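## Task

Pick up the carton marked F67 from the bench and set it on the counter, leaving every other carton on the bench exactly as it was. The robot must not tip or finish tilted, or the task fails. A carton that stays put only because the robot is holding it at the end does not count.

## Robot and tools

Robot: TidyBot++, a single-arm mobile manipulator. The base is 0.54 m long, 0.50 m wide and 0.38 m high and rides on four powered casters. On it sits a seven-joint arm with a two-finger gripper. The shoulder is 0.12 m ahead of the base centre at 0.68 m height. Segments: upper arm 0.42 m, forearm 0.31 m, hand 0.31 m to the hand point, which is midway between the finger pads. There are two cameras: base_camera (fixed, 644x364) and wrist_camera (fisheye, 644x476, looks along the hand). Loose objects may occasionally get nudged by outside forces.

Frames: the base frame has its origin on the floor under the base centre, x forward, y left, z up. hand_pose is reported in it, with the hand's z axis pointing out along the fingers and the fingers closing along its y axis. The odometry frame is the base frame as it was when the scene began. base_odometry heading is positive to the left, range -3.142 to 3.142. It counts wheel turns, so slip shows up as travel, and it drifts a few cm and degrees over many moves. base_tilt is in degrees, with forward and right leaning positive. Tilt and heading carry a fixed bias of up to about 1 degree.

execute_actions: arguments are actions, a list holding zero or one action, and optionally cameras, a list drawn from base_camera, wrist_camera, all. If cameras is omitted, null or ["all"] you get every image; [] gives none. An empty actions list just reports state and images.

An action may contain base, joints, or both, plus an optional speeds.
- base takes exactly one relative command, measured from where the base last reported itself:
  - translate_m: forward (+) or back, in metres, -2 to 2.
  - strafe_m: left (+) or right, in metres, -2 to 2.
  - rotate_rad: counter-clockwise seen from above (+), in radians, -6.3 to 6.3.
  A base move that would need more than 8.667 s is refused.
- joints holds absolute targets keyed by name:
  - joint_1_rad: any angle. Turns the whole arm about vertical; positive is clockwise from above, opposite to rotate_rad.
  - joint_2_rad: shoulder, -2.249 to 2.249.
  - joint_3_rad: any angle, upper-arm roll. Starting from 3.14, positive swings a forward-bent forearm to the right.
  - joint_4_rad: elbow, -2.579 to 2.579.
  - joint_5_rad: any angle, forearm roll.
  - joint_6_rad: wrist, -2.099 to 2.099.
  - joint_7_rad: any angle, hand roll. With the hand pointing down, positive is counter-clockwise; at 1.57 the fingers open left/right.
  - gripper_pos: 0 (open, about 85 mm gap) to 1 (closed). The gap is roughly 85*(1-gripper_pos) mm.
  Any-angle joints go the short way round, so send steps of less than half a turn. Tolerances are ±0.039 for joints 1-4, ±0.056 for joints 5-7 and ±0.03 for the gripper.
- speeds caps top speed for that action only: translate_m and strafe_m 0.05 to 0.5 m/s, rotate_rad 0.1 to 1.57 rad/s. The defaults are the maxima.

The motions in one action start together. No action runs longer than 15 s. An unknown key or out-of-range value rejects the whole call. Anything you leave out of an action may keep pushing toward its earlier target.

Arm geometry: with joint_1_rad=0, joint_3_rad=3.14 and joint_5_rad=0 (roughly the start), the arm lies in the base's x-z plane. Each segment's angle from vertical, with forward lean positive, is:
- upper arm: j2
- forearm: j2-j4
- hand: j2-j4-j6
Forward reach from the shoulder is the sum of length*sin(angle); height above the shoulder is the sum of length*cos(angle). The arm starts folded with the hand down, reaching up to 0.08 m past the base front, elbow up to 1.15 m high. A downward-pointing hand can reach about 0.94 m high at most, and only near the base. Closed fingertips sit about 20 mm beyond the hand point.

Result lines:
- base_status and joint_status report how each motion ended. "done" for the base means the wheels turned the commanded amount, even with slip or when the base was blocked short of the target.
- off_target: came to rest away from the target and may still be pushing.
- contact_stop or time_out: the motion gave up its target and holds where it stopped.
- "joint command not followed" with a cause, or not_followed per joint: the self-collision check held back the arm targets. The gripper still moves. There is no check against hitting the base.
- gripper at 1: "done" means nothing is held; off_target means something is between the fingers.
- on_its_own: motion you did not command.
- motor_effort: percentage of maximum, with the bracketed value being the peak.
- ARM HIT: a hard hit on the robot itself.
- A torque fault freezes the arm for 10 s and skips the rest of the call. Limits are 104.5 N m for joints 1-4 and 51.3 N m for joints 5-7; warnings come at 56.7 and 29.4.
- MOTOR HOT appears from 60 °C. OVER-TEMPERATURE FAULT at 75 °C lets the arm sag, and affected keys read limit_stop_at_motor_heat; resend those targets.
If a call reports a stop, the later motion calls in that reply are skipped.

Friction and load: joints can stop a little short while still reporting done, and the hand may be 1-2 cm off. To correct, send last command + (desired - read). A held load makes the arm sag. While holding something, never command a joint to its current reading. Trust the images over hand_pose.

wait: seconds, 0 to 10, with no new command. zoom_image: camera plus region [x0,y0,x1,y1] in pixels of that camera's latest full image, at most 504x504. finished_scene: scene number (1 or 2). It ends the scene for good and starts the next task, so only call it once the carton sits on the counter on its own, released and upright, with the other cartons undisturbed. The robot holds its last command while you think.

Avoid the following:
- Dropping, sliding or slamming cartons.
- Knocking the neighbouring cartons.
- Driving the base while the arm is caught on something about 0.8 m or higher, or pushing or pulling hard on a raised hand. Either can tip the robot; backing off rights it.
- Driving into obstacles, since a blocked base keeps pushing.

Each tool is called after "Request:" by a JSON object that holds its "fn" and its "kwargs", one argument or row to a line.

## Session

Request:
{"fn": "execute_actions", "kwargs": {
  "actions": []
}}

Scene clock: 0.00 s.
base_odometry: x=+0.000 y=+0.000 heading=+0.000 (m, m, rad; odometry frame)
base_tilt: forward=+0.0 right=+0.2 (deg)
base_status: not commanded
joint_positions: joint_1_rad=-0.030 joint_2_rad=-0.323 joint_3_rad=+3.127 joint_4_rad=-2.538 joint_5_rad=-0.041 joint_6_rad=-0.913 joint_7_rad=+1.567 gripper_pos=+0.000
joint_status: not commanded
motor_effort: joint_1_rad=+1 joint_2_rad=+0 joint_3_rad=-1 joint_4_rad=+9 joint_5_rad=+0 joint_6_rad=+0 joint_7_rad=+1 (%)
hand_pose: x=+0.2403 y=+0.0164 z=+0.5807 quat_wxyz=(-0.014, +1.000, +0.007, +0.006) (m; base frame)
pictures: base_camera, wrist_camera
camera_calibration (this result's frames):
wrist_camera: T_world_to_cam=[[-0.0164214, -0.998153, -0.0584913, 0.0631434], [-0.999838, 0.0159594, 0.00835668, 0.287598], [-0.00740775, 0.0586191, -0.998253, 0.71814], [0, 0, 0, 1]] pos_world=[0.293908, 0.0163402, 0.718175]
Images, in order (width x height): base_camera 644x364, wrist_camera 644x476.

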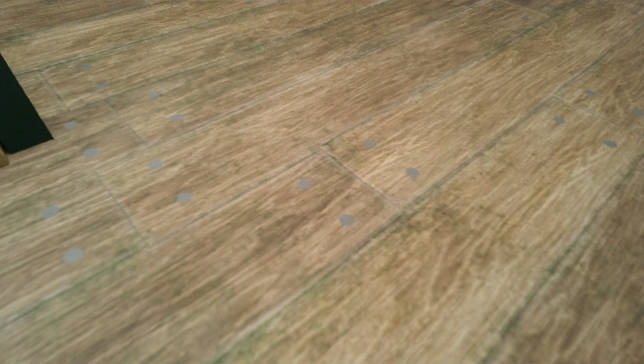

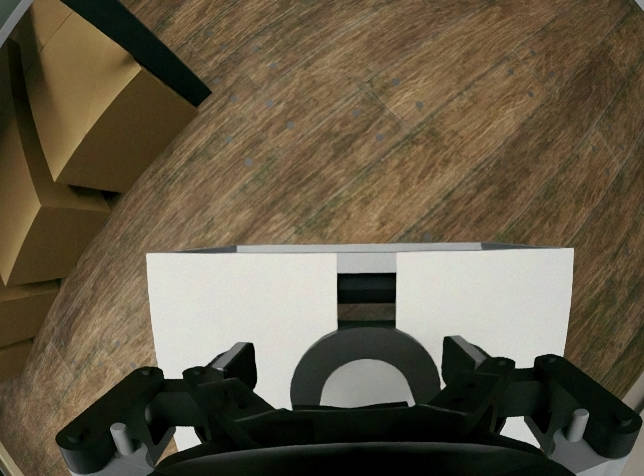

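Request:
{"fn": "execute_actions", "kwargs": {
  "actions": [
    {"joints": {"joint_1_rad": -0.95, "joint_2_rad": -0.3, "joint_4_rad": -1.0, "joint_6_rad": -1.25}}
  ],
  "cameras": ["wrist_camera"]
}}

Scene clock: 18.87 s.
base_odometry: x=+0.000 y=+0.000 heading=+0.000 (m, m, rad; odometry frame)
base_tilt: forward=+0.0 right=+0.2 (deg)
base_status: not commanded
joint_positions: joint_1_rad=-0.938 joint_2_rad=-0.320 joint_3_rad=+3.127 joint_4_rad=-1.013 joint_5_rad=-0.041 joint_6_rad=-1.207 joint_7_rad=+1.567 gripper_pos=+0.000
joint_status: all done
motor_effort: joint_1_rad=+2(1) joint_2_rad=-5(11) joint_3_rad=+0(1) joint_4_rad=+15(18) joint_5_rad=+0(2) joint_6_rad=+10(11) joint_7_rad=+0(1) (%)
hand_pose: x=+0.3165 y=+0.3046 z=+1.2226 quat_wxyz=(-0.284, +0.721, +0.377, +0.508) (m; base frame)
pictures: wrist_camera
camera_calibration (this result's frames):
wrist_camera: T_world_to_cam=[[0.839805, -0.538955, -0.065232, -0.0130337], [-0.235711, -0.253743, -0.938112, 1.35127], [0.489048, 0.803207, -0.340133, 0.153994], [0, 0, 0, 1]] pos_world=[0.254146, 0.212164, 1.31918]
Images, in order (width x height): wrist_camera 644x476.

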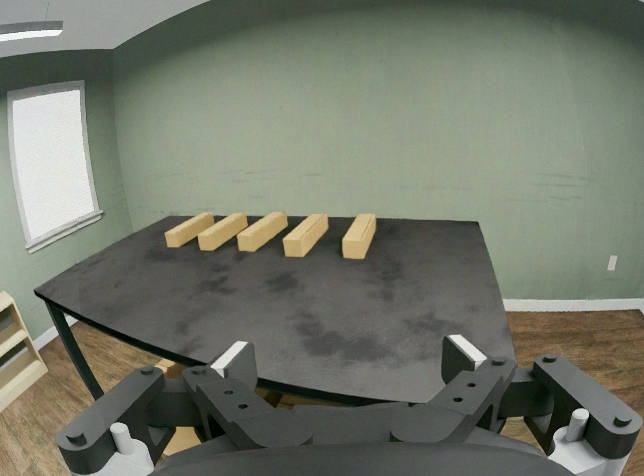

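Request:
{"fn": "execute_actions", "kwargs": {
  "actions": [
    {"base": {"rotate_rad": -0.85}, "joints": {"joint_1_rad": -0.8}}
  ]
}}

Scene clock: 45.33 s.
base_odometry: x=+0.000 y=+0.000 heading=-0.848 (m, m, rad; odometry frame)
base_tilt: forward=+0.0 right=+0.2 (deg)
base_status: done
joint_positions: joint_1_rad=-0.807 joint_2_rad=-0.313 joint_3_rad=+3.127 joint_4_rad=-1.013 joint_5_rad=-0.041 joint_6_rad=-1.207 joint_7_rad=+1.567 gripper_pos=+0.000
joint_status: all done
motor_effort: joint_1_rad=+1(0) joint_2_rad=-5(9) joint_3_rad=+0(2) joint_4_rad=+15(16) joint_5_rad=+0(0) joint_6_rad=+10(10) joint_7_rad=+0(1) (%)
hand_pose: x=+0.3573 y=+0.2789 z=+1.2198 quat_wxyz=(-0.248, +0.746, +0.330, +0.523) (m; base frame)
pictures: base_camera, wrist_camera
camera_calibration (this result's frames):
wrist_camera: T_world_to_cam=[[0.761719, -0.644568, -0.0656889, -0.00342448], [-0.271785, -0.225846, -0.935482, 1.35371], [0.588147, 0.730428, -0.347215, 0.14728], [0, 0, 0, 1]] pos_world=[0.283905, 0.195945, 1.31729]
Images, in order (width x height): base_camera 644x364, wrist_camera 644x476.

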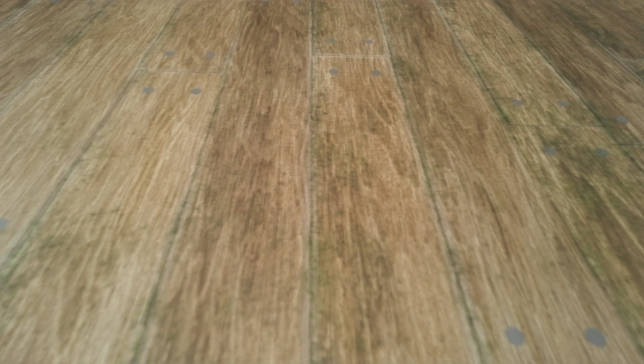

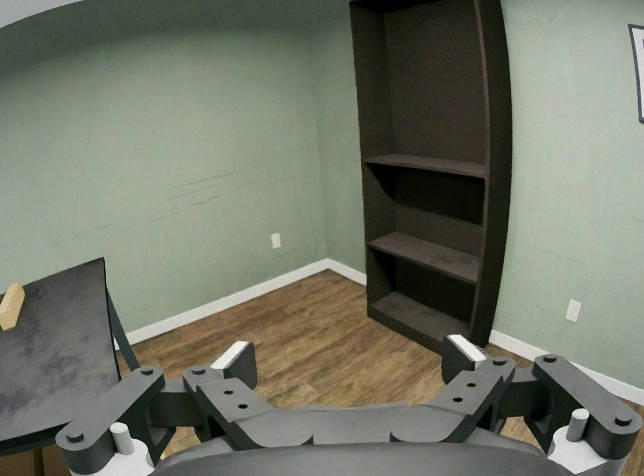

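Request:
{"fn": "execute_actions", "kwargs": {
  "actions": [
    {"base": {"translate_m": 0.65}, "joints": {"joint_1_rad": 1.0}}
  ],
  "cameras": ["wrist_camera"]
}}

Request:
{"fn": "execute_actions", "kwargs": {
  "actions": [
    {"base": {"strafe_m": 2.0}, "joints": {"joint_1_rad": 2.5, "joint_6_rad": -1.4}}
  ]
}}

Scene clock: 66.47 s.
base_odometry: x=+0.429 y=-0.489 heading=-0.849 (m, m, rad; odometry frame)
base_tilt: forward=+0.0 right=+0.2 (deg)
base_status: done
joint_positions: joint_1_rad=+0.990 joint_2_rad=-0.301 joint_3_rad=+3.127 joint_4_rad=-1.013 joint_5_rad=-0.041 joint_6_rad=-1.209 joint_7_rad=+1.567 gripper_pos=+0.000
joint_status: all done
motor_effort: joint_1_rad=+2(2) joint_2_rad=-6(9) joint_3_rad=+0(2) joint_4_rad=+15(16) joint_5_rad=+1(1) joint_6_rad=+10(10) joint_7_rad=+1(1) (%)
hand_pose: x=+0.3409 y=-0.3000 z=+1.2150 quat_wxyz=(+0.252, +0.726, -0.380, +0.515) (m; base frame)
pictures: wrist_camera
camera_calibration (this result's frames):
wrist_camera: T_world_to_cam=[[-0.7993, -0.597248, -0.0664408, 0.18287], [-0.166294, 0.326077, -0.930602, 1.33767], [0.577465, -0.732782, -0.359952, 0.158239], [0, 0, 0, 1]] pos_world=[0.277236, -0.211009, 1.31395]
Images, in order (width x height): wrist_camera 644x476.

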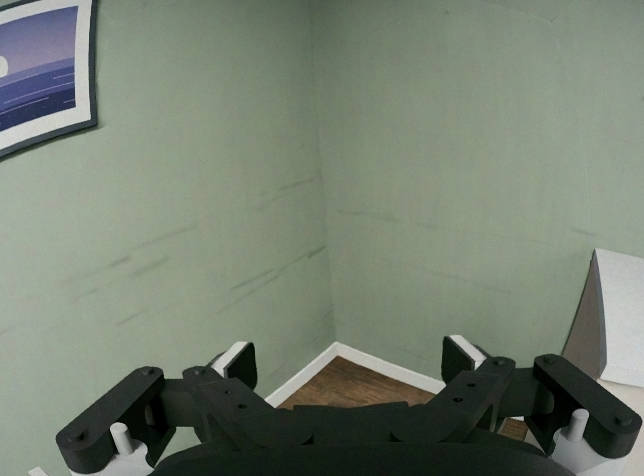

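Scene clock: 71.83 s.
base_odometry: x=+1.931 y=+0.832 heading=-0.849 (m, m, rad; odometry frame)
base_tilt: forward=+0.0 right=+0.2 (deg)
base_status: done
joint_positions: joint_1_rad=+2.490 joint_2_rad=-0.299 joint_3_rad=+3.127 joint_4_rad=-1.012 joint_5_rad=-0.041 joint_6_rad=-1.359 joint_7_rad=+1.567 gripper_pos=+0.000
joint_status: all done
motor_effort: joint_1_rad=+1(1) joint_2_rad=-5(10) joint_3_rad=+0(1) joint_4_rad=+15(17) joint_5_rad=+1(0) joint_6_rad=+10(10) joint_7_rad=+1(1) (%)
hand_pose: x=-0.1499 y=-0.2311 z=+1.1721 quat_wxyz=(+0.475, +0.286, -0.811, +0.184) (m; base frame)
pictures: base_camera, wrist_camera
camera_calibration (this result's frames):
wrist_camera: T_world_to_cam=[[-0.646485, 0.759859, -0.0683419, 0.167699], [0.417274, 0.277174, -0.865481, 1.19346], [-0.638701, -0.588038, -0.496259, 0.487651], [0, 0, 0, 1]] pos_world=[-0.078124, -0.171467, 1.28638]
Images, in order (width x height): base_camera 644x364, wrist_camera 644x476.

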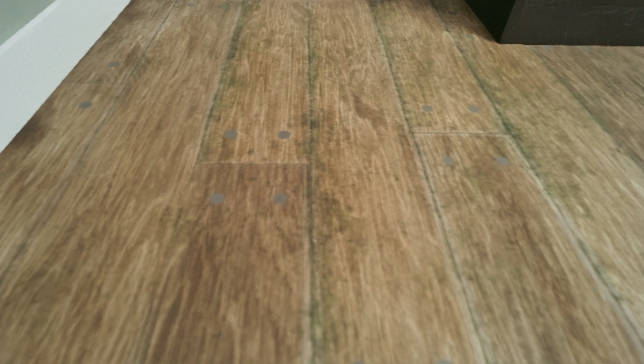

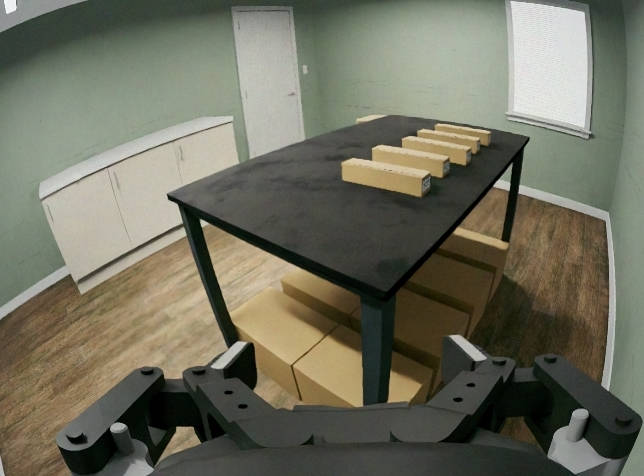

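Request:
{"fn": "execute_actions", "kwargs": {
  "actions": [
    {"base": {"translate_m": -1.35}, "joints": {"joint_1_rad": 1.57, "joint_6_rad": -1.5}}
  ]
}}

Scene clock: 97.73 s.
base_odometry: x=+1.040 y=+1.847 heading=-0.850 (m, m, rad; odometry frame)
base_tilt: forward=+0.0 right=+0.2 (deg)
base_status: done
joint_positions: joint_1_rad=+1.580 joint_2_rad=-0.300 joint_3_rad=+3.127 joint_4_rad=-1.012 joint_5_rad=-0.041 joint_6_rad=-1.458 joint_7_rad=+1.567 gripper_pos=+0.000
joint_status: all done
motor_effort: joint_1_rad=+1(1) joint_2_rad=-5(6) joint_3_rad=+0(2) joint_4_rad=+15(15) joint_5_rad=+0(0) joint_6_rad=+9(10) joint_7_rad=+1(1) (%)
hand_pose: x=+0.1365 y=-0.3377 z=+1.1465 quat_wxyz=(+0.317, +0.631, -0.619, +0.344) (m; base frame)
pictures: base_camera, wrist_camera
camera_calibration (this result's frames):
wrist_camera: T_world_to_cam=[[-0.996833, -0.0396615, -0.0689285, 0.210569], [0.0331105, 0.581064, -0.813184, 1.17648], [0.072304, -0.812891, -0.577911, 0.515829], [0, 0, 0, 1]] pos_world=[0.133652, -0.255946, 1.26931]
Images, in order (width x height): base_camera 644x364, wrist_camera 644x476.

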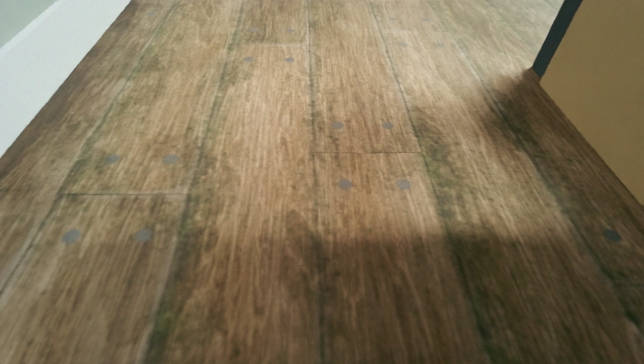

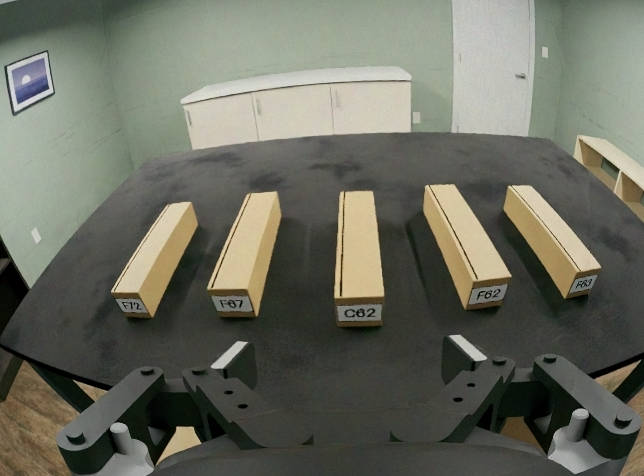

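Request:
{"fn": "zoom_image", "kwargs": {
  "camera": "wrist_camera",
  "region": [100, 180, 400, 340]
}}

Region (100, 180, 400, 340) of wrist_camera's 644x476 image, scaled by 1.680; it fills the top 269 rows of this view, and the rest is white.

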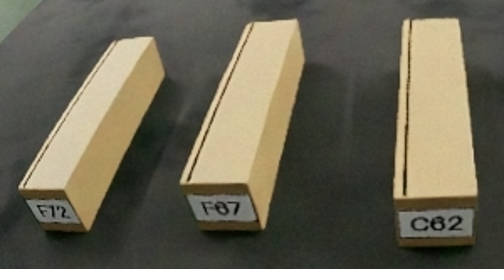

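Request:
{"fn": "execute_actions", "kwargs": {
  "actions": [
    {"base": {"translate_m": 0.155}, "joints": {"joint_3_rad": 3.155, "joint_5_rad": 0.02, "joint_7_rad": 1.61}}
  ],
  "cameras": []
}}

Request:
{"fn": "execute_actions", "kwargs": {
  "actions": [
    {"base": {"strafe_m": -0.125}, "joints": {"joint_2_rad": 0.06, "joint_4_rad": -0.965, "joint_6_rad": -1.40}}
  ]
}}

Scene clock: 143.07 s.
base_odometry: x=+1.143 y=+1.730 heading=-0.850 (m, m, rad; odometry frame)
base_tilt: forward=+0.0 right=+0.2 (deg)
base_status: done
joint_positions: joint_1_rad=+1.578 joint_2_rad=-0.300 joint_3_rad=+3.144 joint_4_rad=-1.010 joint_5_rad=+0.006 joint_6_rad=-1.461 joint_7_rad=+1.567 gripper_pos=+0.000
joint_status: all done
motor_effort: joint_1_rad=+2(1) joint_2_rad=-5(7) joint_3_rad=+0(2) joint_4_rad=+15(15) joint_5_rad=+1(2) joint_6_rad=+9(9) joint_7_rad=+1(0) (%)
hand_pose: x=+0.1145 y=-0.3374 z=+1.1465 quat_wxyz=(+0.333, +0.620, -0.631, +0.327) (m; base frame)
pictures: none
No camera images: the call's "cameras" was empty. Leave "cameras" out to get every camera's image.

Scene clock: 144.80 s.
base_odometry: x=+1.049 y=+1.647 heading=-0.849 (m, m, rad; odometry frame)
base_tilt: forward=+0.0 right=+0.2 (deg)
base_status: done
joint_positions: joint_1_rad=+1.578 joint_2_rad=+0.068 joint_3_rad=+3.144 joint_4_rad=-0.979 joint_5_rad=+0.006 joint_6_rad=-1.441 joint_7_rad=+1.567 gripper_pos=+0.000
joint_status: all done
motor_effort: joint_1_rad=+1(1) joint_2_rad=-21(28) joint_3_rad=-1(0) joint_4_rad=+17(20) joint_5_rad=+1(0) joint_6_rad=+7(10) joint_7_rad=+1(1) (%)
hand_pose: x=+0.1135 y=-0.4901 z=+1.0115 quat_wxyz=(+0.230, +0.665, -0.675, +0.224) (m; base frame)
pictures: base_camera, wrist_camera
camera_calibration (this result's frames):
wrist_camera: T_world_to_cam=[[-0.99894, 0.0236506, -0.0394828, 0.173742], [0.0424353, 0.805418, -0.591186, 1.04042], [0.0178182, -0.592235, -0.805568, 0.660178], [0, 0, 0, 1]] pos_world=[0.117644, -0.451101, 1.15376]
Images, in order (width x height): base_camera 644x364, wrist_camera 644x476.

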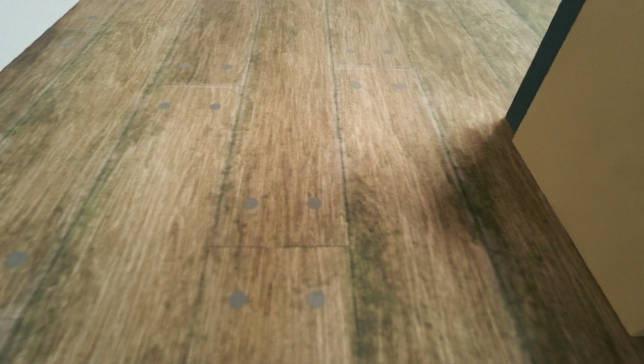

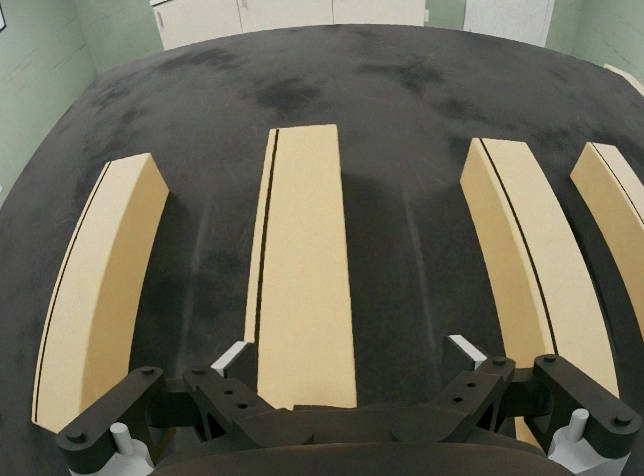

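Request:
{"fn": "execute_actions", "kwargs": {
  "actions": [
    {"joints": {"joint_1_rad": 1.513}}
  ],
  "cameras": ["wrist_camera"]
}}

Scene clock: 156.27 s.
base_odometry: x=+1.049 y=+1.647 heading=-0.849 (m, m, rad; odometry frame)
base_tilt: forward=+0.0 right=+0.2 (deg)
base_status: not commanded
joint_positions: joint_1_rad=+1.518 joint_2_rad=+0.068 joint_3_rad=+3.144 joint_4_rad=-0.979 joint_5_rad=+0.006 joint_6_rad=-1.441 joint_7_rad=+1.567 gripper_pos=+0.000
joint_status: all done
motor_effort: joint_1_rad=+2(4) joint_2_rad=-21(21) joint_3_rad=-1(1) joint_4_rad=+17(17) joint_5_rad=+1(1) joint_6_rad=+7(7) joint_7_rad=+0(1) (%)
hand_pose: x=+0.1430 y=-0.4896 z=+1.0115 quat_wxyz=(+0.223, +0.685, -0.654, +0.231) (m; base frame)
pictures: wrist_camera
camera_calibration (this result's frames):
wrist_camera: T_world_to_cam=[[-0.998554, -0.0364946, -0.0394828, 0.173696], [-0.00610048, 0.806512, -0.591186, 1.04619], [0.0534185, -0.59009, -0.805568, 0.655941], [0, 0, 0, 1]] pos_world=[0.144788, -0.450365, 1.15376]
Images, in order (width x height): wrist_camera 644x476.

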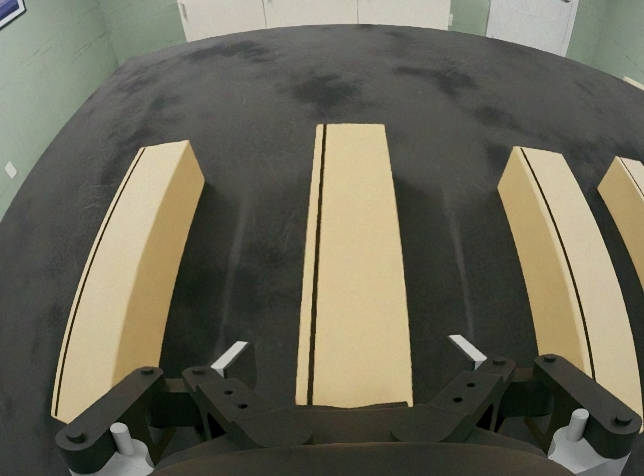

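Request:
{"fn": "execute_actions", "kwargs": {
  "actions": [
    {"joints": {"joint_2_rad": 0.172, "joint_4_rad": -1.068, "joint_6_rad": -1.225}}
  ],
  "cameras": ["wrist_camera"]
}}

Scene clock: 165.43 s.
base_odometry: x=+1.049 y=+1.647 heading=-0.849 (m, m, rad; odometry frame)
base_tilt: forward=+0.0 right=+0.2 (deg)
base_status: not commanded
joint_positions: joint_1_rad=+1.518 joint_2_rad=+0.172 joint_3_rad=+3.144 joint_4_rad=-1.059 joint_5_rad=+0.006 joint_6_rad=-1.263 joint_7_rad=+1.567 gripper_pos=+0.000
joint_status: all done
motor_effort: joint_1_rad=+1(1) joint_2_rad=-26(30) joint_3_rad=-1(1) joint_4_rad=+18(19) joint_5_rad=+1(0) joint_6_rad=+7(7) joint_7_rad=+1(1) (%)
hand_pose: x=+0.1464 y=-0.5557 z=+0.9528 quat_wxyz=(+0.221, +0.686, -0.655, +0.229) (m; base frame)
pictures: wrist_camera
camera_calibration (this result's frames):
wrist_camera: T_world_to_cam=[[-0.998555, -0.0373497, -0.0386478, 0.171164], [-0.00757399, 0.809693, -0.586805, 1.06267], [0.0532099, -0.585664, -0.808805, 0.575017], [0, 0, 0, 1]] pos_world=[0.148369, -0.517277, 1.09527]
Images, in order (width x height): wrist_camera 644x476.

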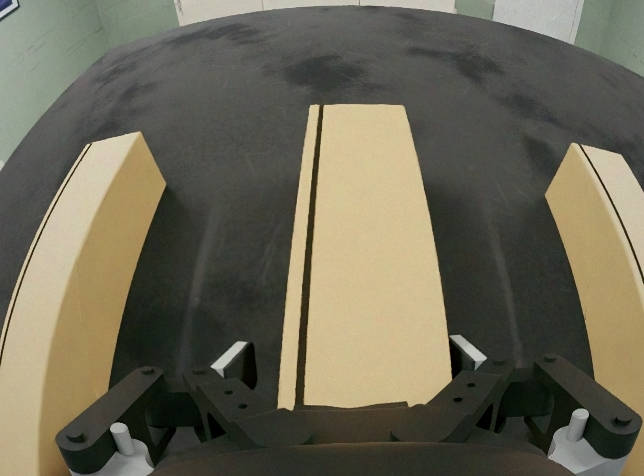

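Request:
{"fn": "execute_actions", "kwargs": {
  "actions": [
    {"joints": {"gripper_pos": 1.0, "joint_1_rad": 1.535}}
  ],
  "cameras": ["wrist_camera"]
}}

Request:
{"fn": "execute_actions", "kwargs": {
  "actions": [
    {"joints": {"joint_2_rad": -0.06, "joint_4_rad": -0.87, "joint_6_rad": -1.68}}
  ],
  "cameras": ["wrist_camera"]
}}

Scene clock: 173.07 s.
base_odometry: x=+1.049 y=+1.647 heading=-0.849 (m, m, rad; odometry frame)
base_tilt: forward=+0.0 right=+0.2 (deg)
base_status: not commanded
joint_positions: joint_1_rad=+1.529 joint_2_rad=+0.163 joint_3_rad=+3.144 joint_4_rad=-1.059 joint_5_rad=+0.006 joint_6_rad=-1.259 joint_7_rad=+1.567 gripper_pos=+0.346
joint_status: gripper_pos off_target (ended at +0.346, target +1.000); the others done
motor_effort: joint_1_rad=+1(3) joint_2_rad=-24(27) joint_3_rad=-1(0) joint_4_rad=+16(18) joint_5_rad=+1(1) joint_6_rad=+7(8) joint_7_rad=+1(1) (%)
hand_pose: x=+0.1403 y=-0.5543 z=+0.9587 quat_wxyz=(+0.227, +0.681, -0.657, +0.232) (m; base frame)
pictures: wrist_camera
camera_calibration (this result's frames):
wrist_camera: T_world_to_cam=[[-0.998879, -0.0270703, -0.0388281, 0.171279], [0.00149049, 0.80192, -0.597429, 1.06956], [0.0473096, -0.596818, -0.800981, 0.568053], [0, 0, 0, 1]] pos_world=[0.142619, -0.51404, 1.10064]
Images, in order (width x height): wrist_camera 644x476.

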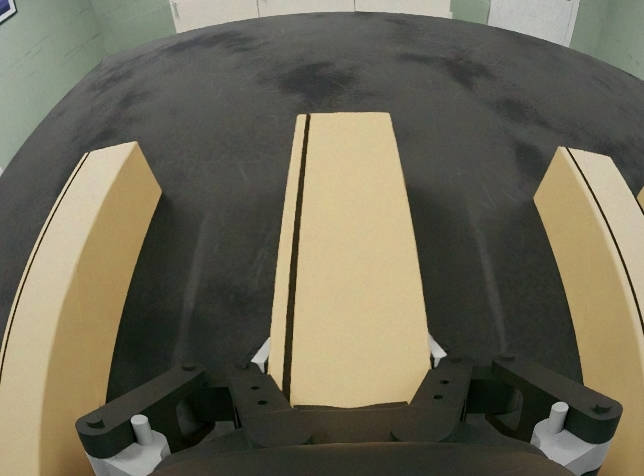

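Scene clock: 174.67 s.
base_odometry: x=+1.049 y=+1.647 heading=-0.849 (m, m, rad; odometry frame)
base_tilt: forward=+0.0 right=+0.2 (deg)
base_status: not commanded
joint_positions: joint_1_rad=+1.529 joint_2_rad=-0.067 joint_3_rad=+3.144 joint_4_rad=-0.876 joint_5_rad=+0.006 joint_6_rad=-1.646 joint_7_rad=+1.567 gripper_pos=+0.346
joint_status: all done
motor_effort: joint_1_rad=+2(2) joint_2_rad=-15(31) joint_3_rad=-1(0) joint_4_rad=+15(20) joint_5_rad=+1(0) joint_6_rad=+7(9) joint_7_rad=+0(1) (%)
hand_pose: x=+0.1338 y=-0.3964 z=+1.0778 quat_wxyz=(+0.235, +0.677, -0.655, +0.241) (m; base frame)
pictures: wrist_camera
camera_calibration (this result's frames):
wrist_camera: T_world_to_cam=[[-0.998818, -0.025964, -0.0410835, 0.176545], [0.0049538, 0.786543, -0.617516, 1.02916], [0.0483471, -0.61699, -0.785485, 0.7331], [0, 0, 0, 1]] pos_world=[0.135795, -0.352581, 1.21862]
Images, in order (width x height): wrist_camera 644x476.

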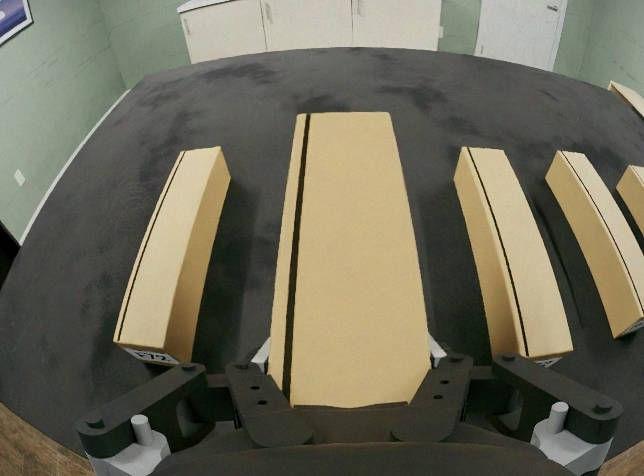

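Request:
{"fn": "execute_actions", "kwargs": {
  "actions": [
    {"base": {"translate_m": 1.15}}
  ],
  "cameras": ["wrist_camera"]
}}

Scene clock: 201.90 s.
base_odometry: x=+1.808 y=+0.783 heading=-0.850 (m, m, rad; odometry frame)
base_tilt: forward=+0.0 right=+0.2 (deg)
base_status: done
joint_positions: joint_1_rad=+1.530 joint_2_rad=-0.067 joint_3_rad=+3.145 joint_4_rad=-0.876 joint_5_rad=+0.007 joint_6_rad=-1.646 joint_7_rad=+1.567 gripper_pos=+0.346
joint_status: not commanded
motor_effort: joint_1_rad=+1(1) joint_2_rad=-14(15) joint_3_rad=-1(3) joint_4_rad=+15(16) joint_5_rad=+0(1) joint_6_rad=+8(8) joint_7_rad=+1(0) (%)
hand_pose: x=+0.1329 y=-0.3964 z=+1.0777 quat_wxyz=(+0.235, +0.676, -0.656, +0.241) (m; base frame)
pictures: wrist_camera
camera_calibration (this result's frames):
wrist_camera: T_world_to_cam=[[-0.998893, -0.0235519, -0.0407201, 0.176131], [0.00662384, 0.786591, -0.617439, 1.02888], [0.0465719, -0.617025, -0.785564, 0.733429], [0, 0, 0, 1]] pos_world=[0.134964, -0.352614, 1.2186]
Images, in order (width x height): wrist_camera 644x476.

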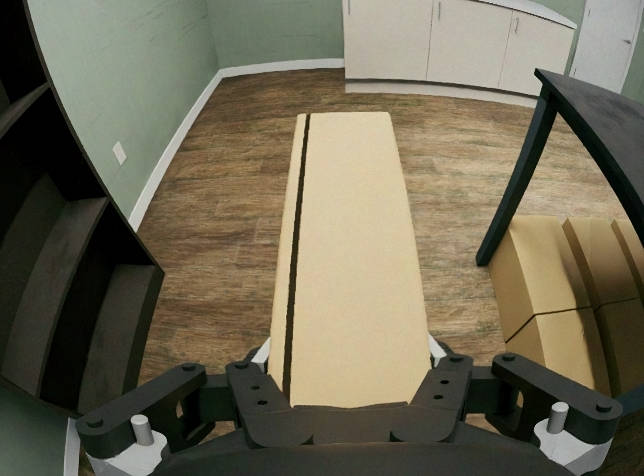

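Request:
{"fn": "execute_actions", "kwargs": {
  "actions": [
    {"base": {"strafe_m": -2.0}, "joints": {"joint_1_rad": 2.0}}
  ]
}}

Scene clock: 216.83 s.
base_odometry: x=+0.306 y=-0.538 heading=-0.850 (m, m, rad; odometry frame)
base_tilt: forward=+0.0 right=+0.2 (deg)
base_status: done
joint_positions: joint_1_rad=+1.990 joint_2_rad=-0.061 joint_3_rad=+3.145 joint_4_rad=-0.876 joint_5_rad=+0.007 joint_6_rad=-1.647 joint_7_rad=+1.567 gripper_pos=+0.346
joint_status: all done
motor_effort: joint_1_rad=+2(0) joint_2_rad=-16(18) joint_3_rad=+0(1) joint_4_rad=+16(16) joint_5_rad=+0(1) joint_6_rad=+7(8) joint_7_rad=+1(1) (%)
hand_pose: x=-0.0454 y=-0.3632 z=+1.0754 quat_wxyz=(+0.281, +0.509, -0.793, +0.179) (m; base frame)
pictures: base_camera, wrist_camera
camera_calibration (this result's frames):
wrist_camera: T_world_to_cam=[[-0.905414, 0.422582, -0.0406206, 0.164943], [0.356702, 0.705382, -0.612536, 0.983619], [-0.230194, -0.569089, -0.789398, 0.769386], [0, 0, 0, 1]] pos_world=[-0.0244091, -0.32568, 1.21655]
Images, in order (width x height): base_camera 644x364, wrist_camera 644x476.

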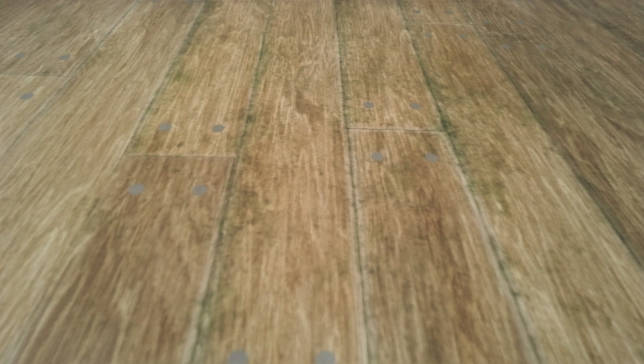

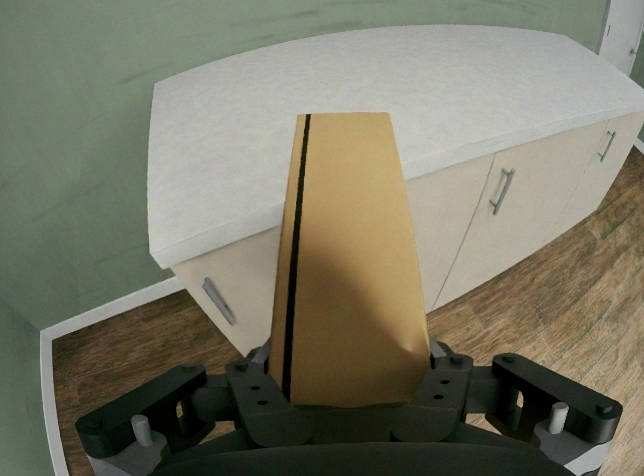

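Request:
{"fn": "execute_actions", "kwargs": {
  "actions": [
    {"base": {"strafe_m": -0.30}, "joints": {"joint_2_rad": 0.215, "joint_4_rad": -0.915, "joint_6_rad": -1.30}}
  ]
}}

Scene clock: 239.37 s.
base_odometry: x=+0.081 y=-0.737 heading=-0.849 (m, m, rad; odometry frame)
base_tilt: forward=+0.0 right=+0.2 (deg)
base_status: done
joint_positions: joint_1_rad=+1.991 joint_2_rad=+0.235 joint_3_rad=+3.145 joint_4_rad=-0.912 joint_5_rad=+0.007 joint_6_rad=-1.337 joint_7_rad=+1.567 gripper_pos=+0.346
joint_status: all done
motor_effort: joint_1_rad=+1(3) joint_2_rad=-29(36) joint_3_rad=+0(1) joint_4_rad=+18(21) joint_5_rad=+1(1) joint_6_rad=+7(9) joint_7_rad=+1(1) (%)
hand_pose: x=-0.1177 y=-0.5239 z=+0.9739 quat_wxyz=(+0.273, +0.512, -0.796, +0.173) (m; base frame)
pictures: base_camera, wrist_camera
camera_calibration (this result's frames):
wrist_camera: T_world_to_cam=[[-0.905628, 0.422351, -0.0381755, 0.160743], [0.360257, 0.718732, -0.594675, 1.05057], [-0.223724, -0.552308, -0.803059, 0.604012], [0, 0, 0, 1]] pos_world=[-0.0977696, -0.489367, 1.11594]
Images, in order (width x height): base_camera 644x364, wrist_camera 644x476.

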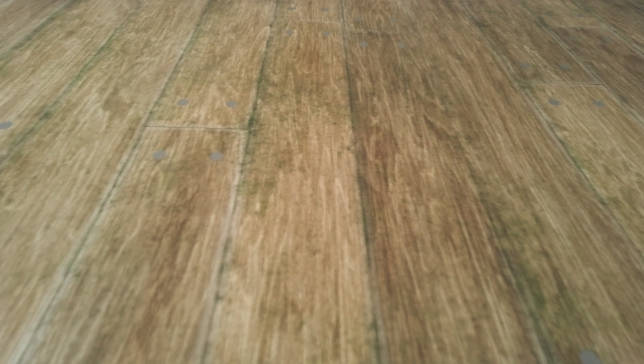

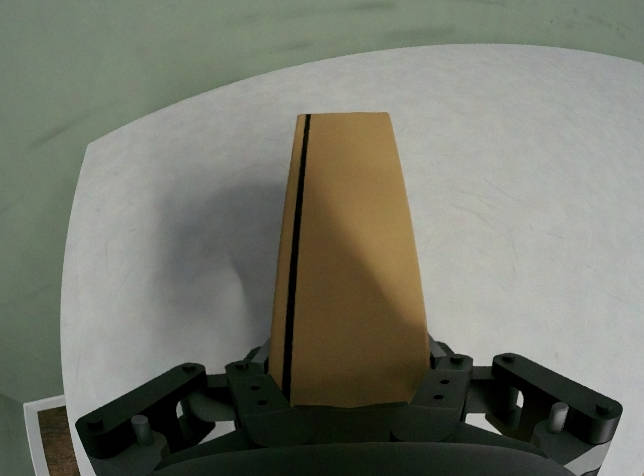

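Request:
{"fn": "execute_actions", "kwargs": {
  "actions": [
    {"joints": {"joint_2_rad": 0.282, "joint_6_rad": -1.253}}
  ],
  "cameras": []
}}

Scene clock: 246.03 s.
base_odometry: x=+0.081 y=-0.737 heading=-0.849 (m, m, rad; odometry frame)
base_tilt: forward=+0.0 right=+0.2 (deg)
base_status: not commanded
joint_positions: joint_1_rad=+1.991 joint_2_rad=+0.275 joint_3_rad=+3.145 joint_4_rad=-0.912 joint_5_rad=+0.007 joint_6_rad=-1.296 joint_7_rad=+1.567 gripper_pos=+0.346
joint_status: all done
motor_effort: joint_1_rad=+1(2) joint_2_rad=-31(33) joint_3_rad=-1(1) joint_4_rad=+19(19) joint_5_rad=+0(1) joint_6_rad=+7(7) joint_7_rad=+1(1) (%)
hand_pose: x=-0.1265 y=-0.5436 z=+0.9586 quat_wxyz=(+0.274, +0.512, -0.796, +0.173) (m; base frame)
pictures: none
No camera images: the call's "cameras" was empty. Leave "cameras" out to get every camera's image.

Request:
{"fn": "execute_actions", "kwargs": {
  "actions": [
    {"joints": {"joint_2_rad": 0.305, "joint_6_rad": -1.235}}
  ],
  "cameras": []
}}

Scene clock: 251.83 s.
base_odometry: x=+0.081 y=-0.737 heading=-0.849 (m, m, rad; odometry frame)
base_tilt: forward=+0.0 right=+0.2 (deg)
base_status: not commanded
joint_positions: joint_1_rad=+1.991 joint_2_rad=+0.285 joint_3_rad=+3.145 joint_4_rad=-0.911 joint_5_rad=+0.007 joint_6_rad=-1.278 joint_7_rad=+1.567 gripper_pos=+0.346
joint_status: all done
motor_effort: joint_1_rad=+1(1) joint_2_rad=-28(31) joint_3_rad=-1(1) joint_4_rad=+17(18) joint_5_rad=+1(1) joint_6_rad=+8(8) joint_7_rad=+2(1) (%)
hand_pose: x=-0.1293 y=-0.5500 z=+0.9559 quat_wxyz=(+0.277, +0.511, -0.795, +0.175) (m; base frame)
pictures: none
No camera images: the call's "cameras" was empty. Leave "cameras" out to get every camera's image.

Contact made. Releasing and retracting.

Request:
{"fn": "execute_actions", "kwargs": {
  "actions": [
    {"joints": {"gripper_pos": 0.0, "joint_2_rad": 0.285}}
  ],
  "cameras": []
}}

Request:
{"fn": "execute_actions", "kwargs": {
  "actions": [
    {"joints": {"joint_2_rad": -0.1, "joint_4_rad": -0.85, "joint_6_rad": -1.65}}
  ],
  "cameras": ["wrist_camera"]
}}

Scene clock: 264.53 s.
base_odometry: x=+0.081 y=-0.737 heading=-0.849 (m, m, rad; odometry frame)
base_tilt: forward=+0.0 right=+0.2 (deg)
base_status: not commanded
joint_positions: joint_1_rad=+1.991 joint_2_rad=+0.284 joint_3_rad=+3.145 joint_4_rad=-0.911 joint_5_rad=+0.007 joint_6_rad=-1.276 joint_7_rad=+1.567 gripper_pos=+0.000
joint_status: all done
motor_effort: joint_1_rad=+2(1) joint_2_rad=-31(32) joint_3_rad=-1(1) joint_4_rad=+18(18) joint_5_rad=+1(1) joint_6_rad=+7(8) joint_7_rad=+1(1) (%)
hand_pose: x=-0.1295 y=-0.5504 z=+0.9569 quat_wxyz=(+0.278, +0.511, -0.794, +0.176) (m; base frame)
pictures: none
No camera images: the call's "cameras" was empty. Leave "cameras" out to get every camera's image.

Scene clock: 266.27 s.
base_odometry: x=+0.081 y=-0.737 heading=-0.849 (m, m, rad; odometry frame)
base_tilt: forward=+0.0 right=+0.2 (deg)
base_status: not commanded
joint_positions: joint_1_rad=+1.991 joint_2_rad=-0.108 joint_3_rad=+3.145 joint_4_rad=-0.858 joint_5_rad=+0.007 joint_6_rad=-1.611 joint_7_rad=+1.567 gripper_pos=+0.000
joint_status: all done
motor_effort: joint_1_rad=+2(1) joint_2_rad=-12(33) joint_3_rad=+0(1) joint_4_rad=+14(20) joint_5_rad=+0(0) joint_6_rad=+8(9) joint_7_rad=+1(1) (%)
hand_pose: x=-0.0414 y=-0.3534 z=+1.1087 quat_wxyz=(+0.320, +0.499, -0.779, +0.204) (m; base frame)
pictures: wrist_camera
camera_calibration (this result's frames):
wrist_camera: T_world_to_cam=[[-0.906887, 0.419298, -0.0417626, 0.165863], [0.330402, 0.646086, -0.688046, 1.05731], [-0.261514, -0.637778, -0.724465, 0.704564], [0, 0, 0, 1]] pos_world=[-0.014664, -0.303301, 1.24483]
Images, in order (width x height): wrist_camera 644x476.

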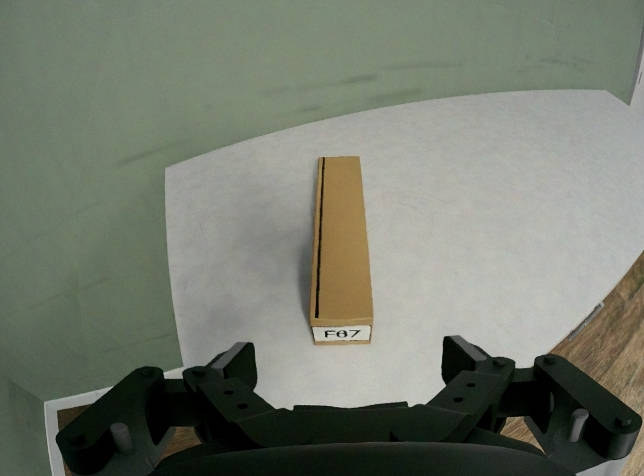

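Request:
{"fn": "finished_scene", "kwargs": {
  "scene": 2
}}

The scene is finished: the task was done.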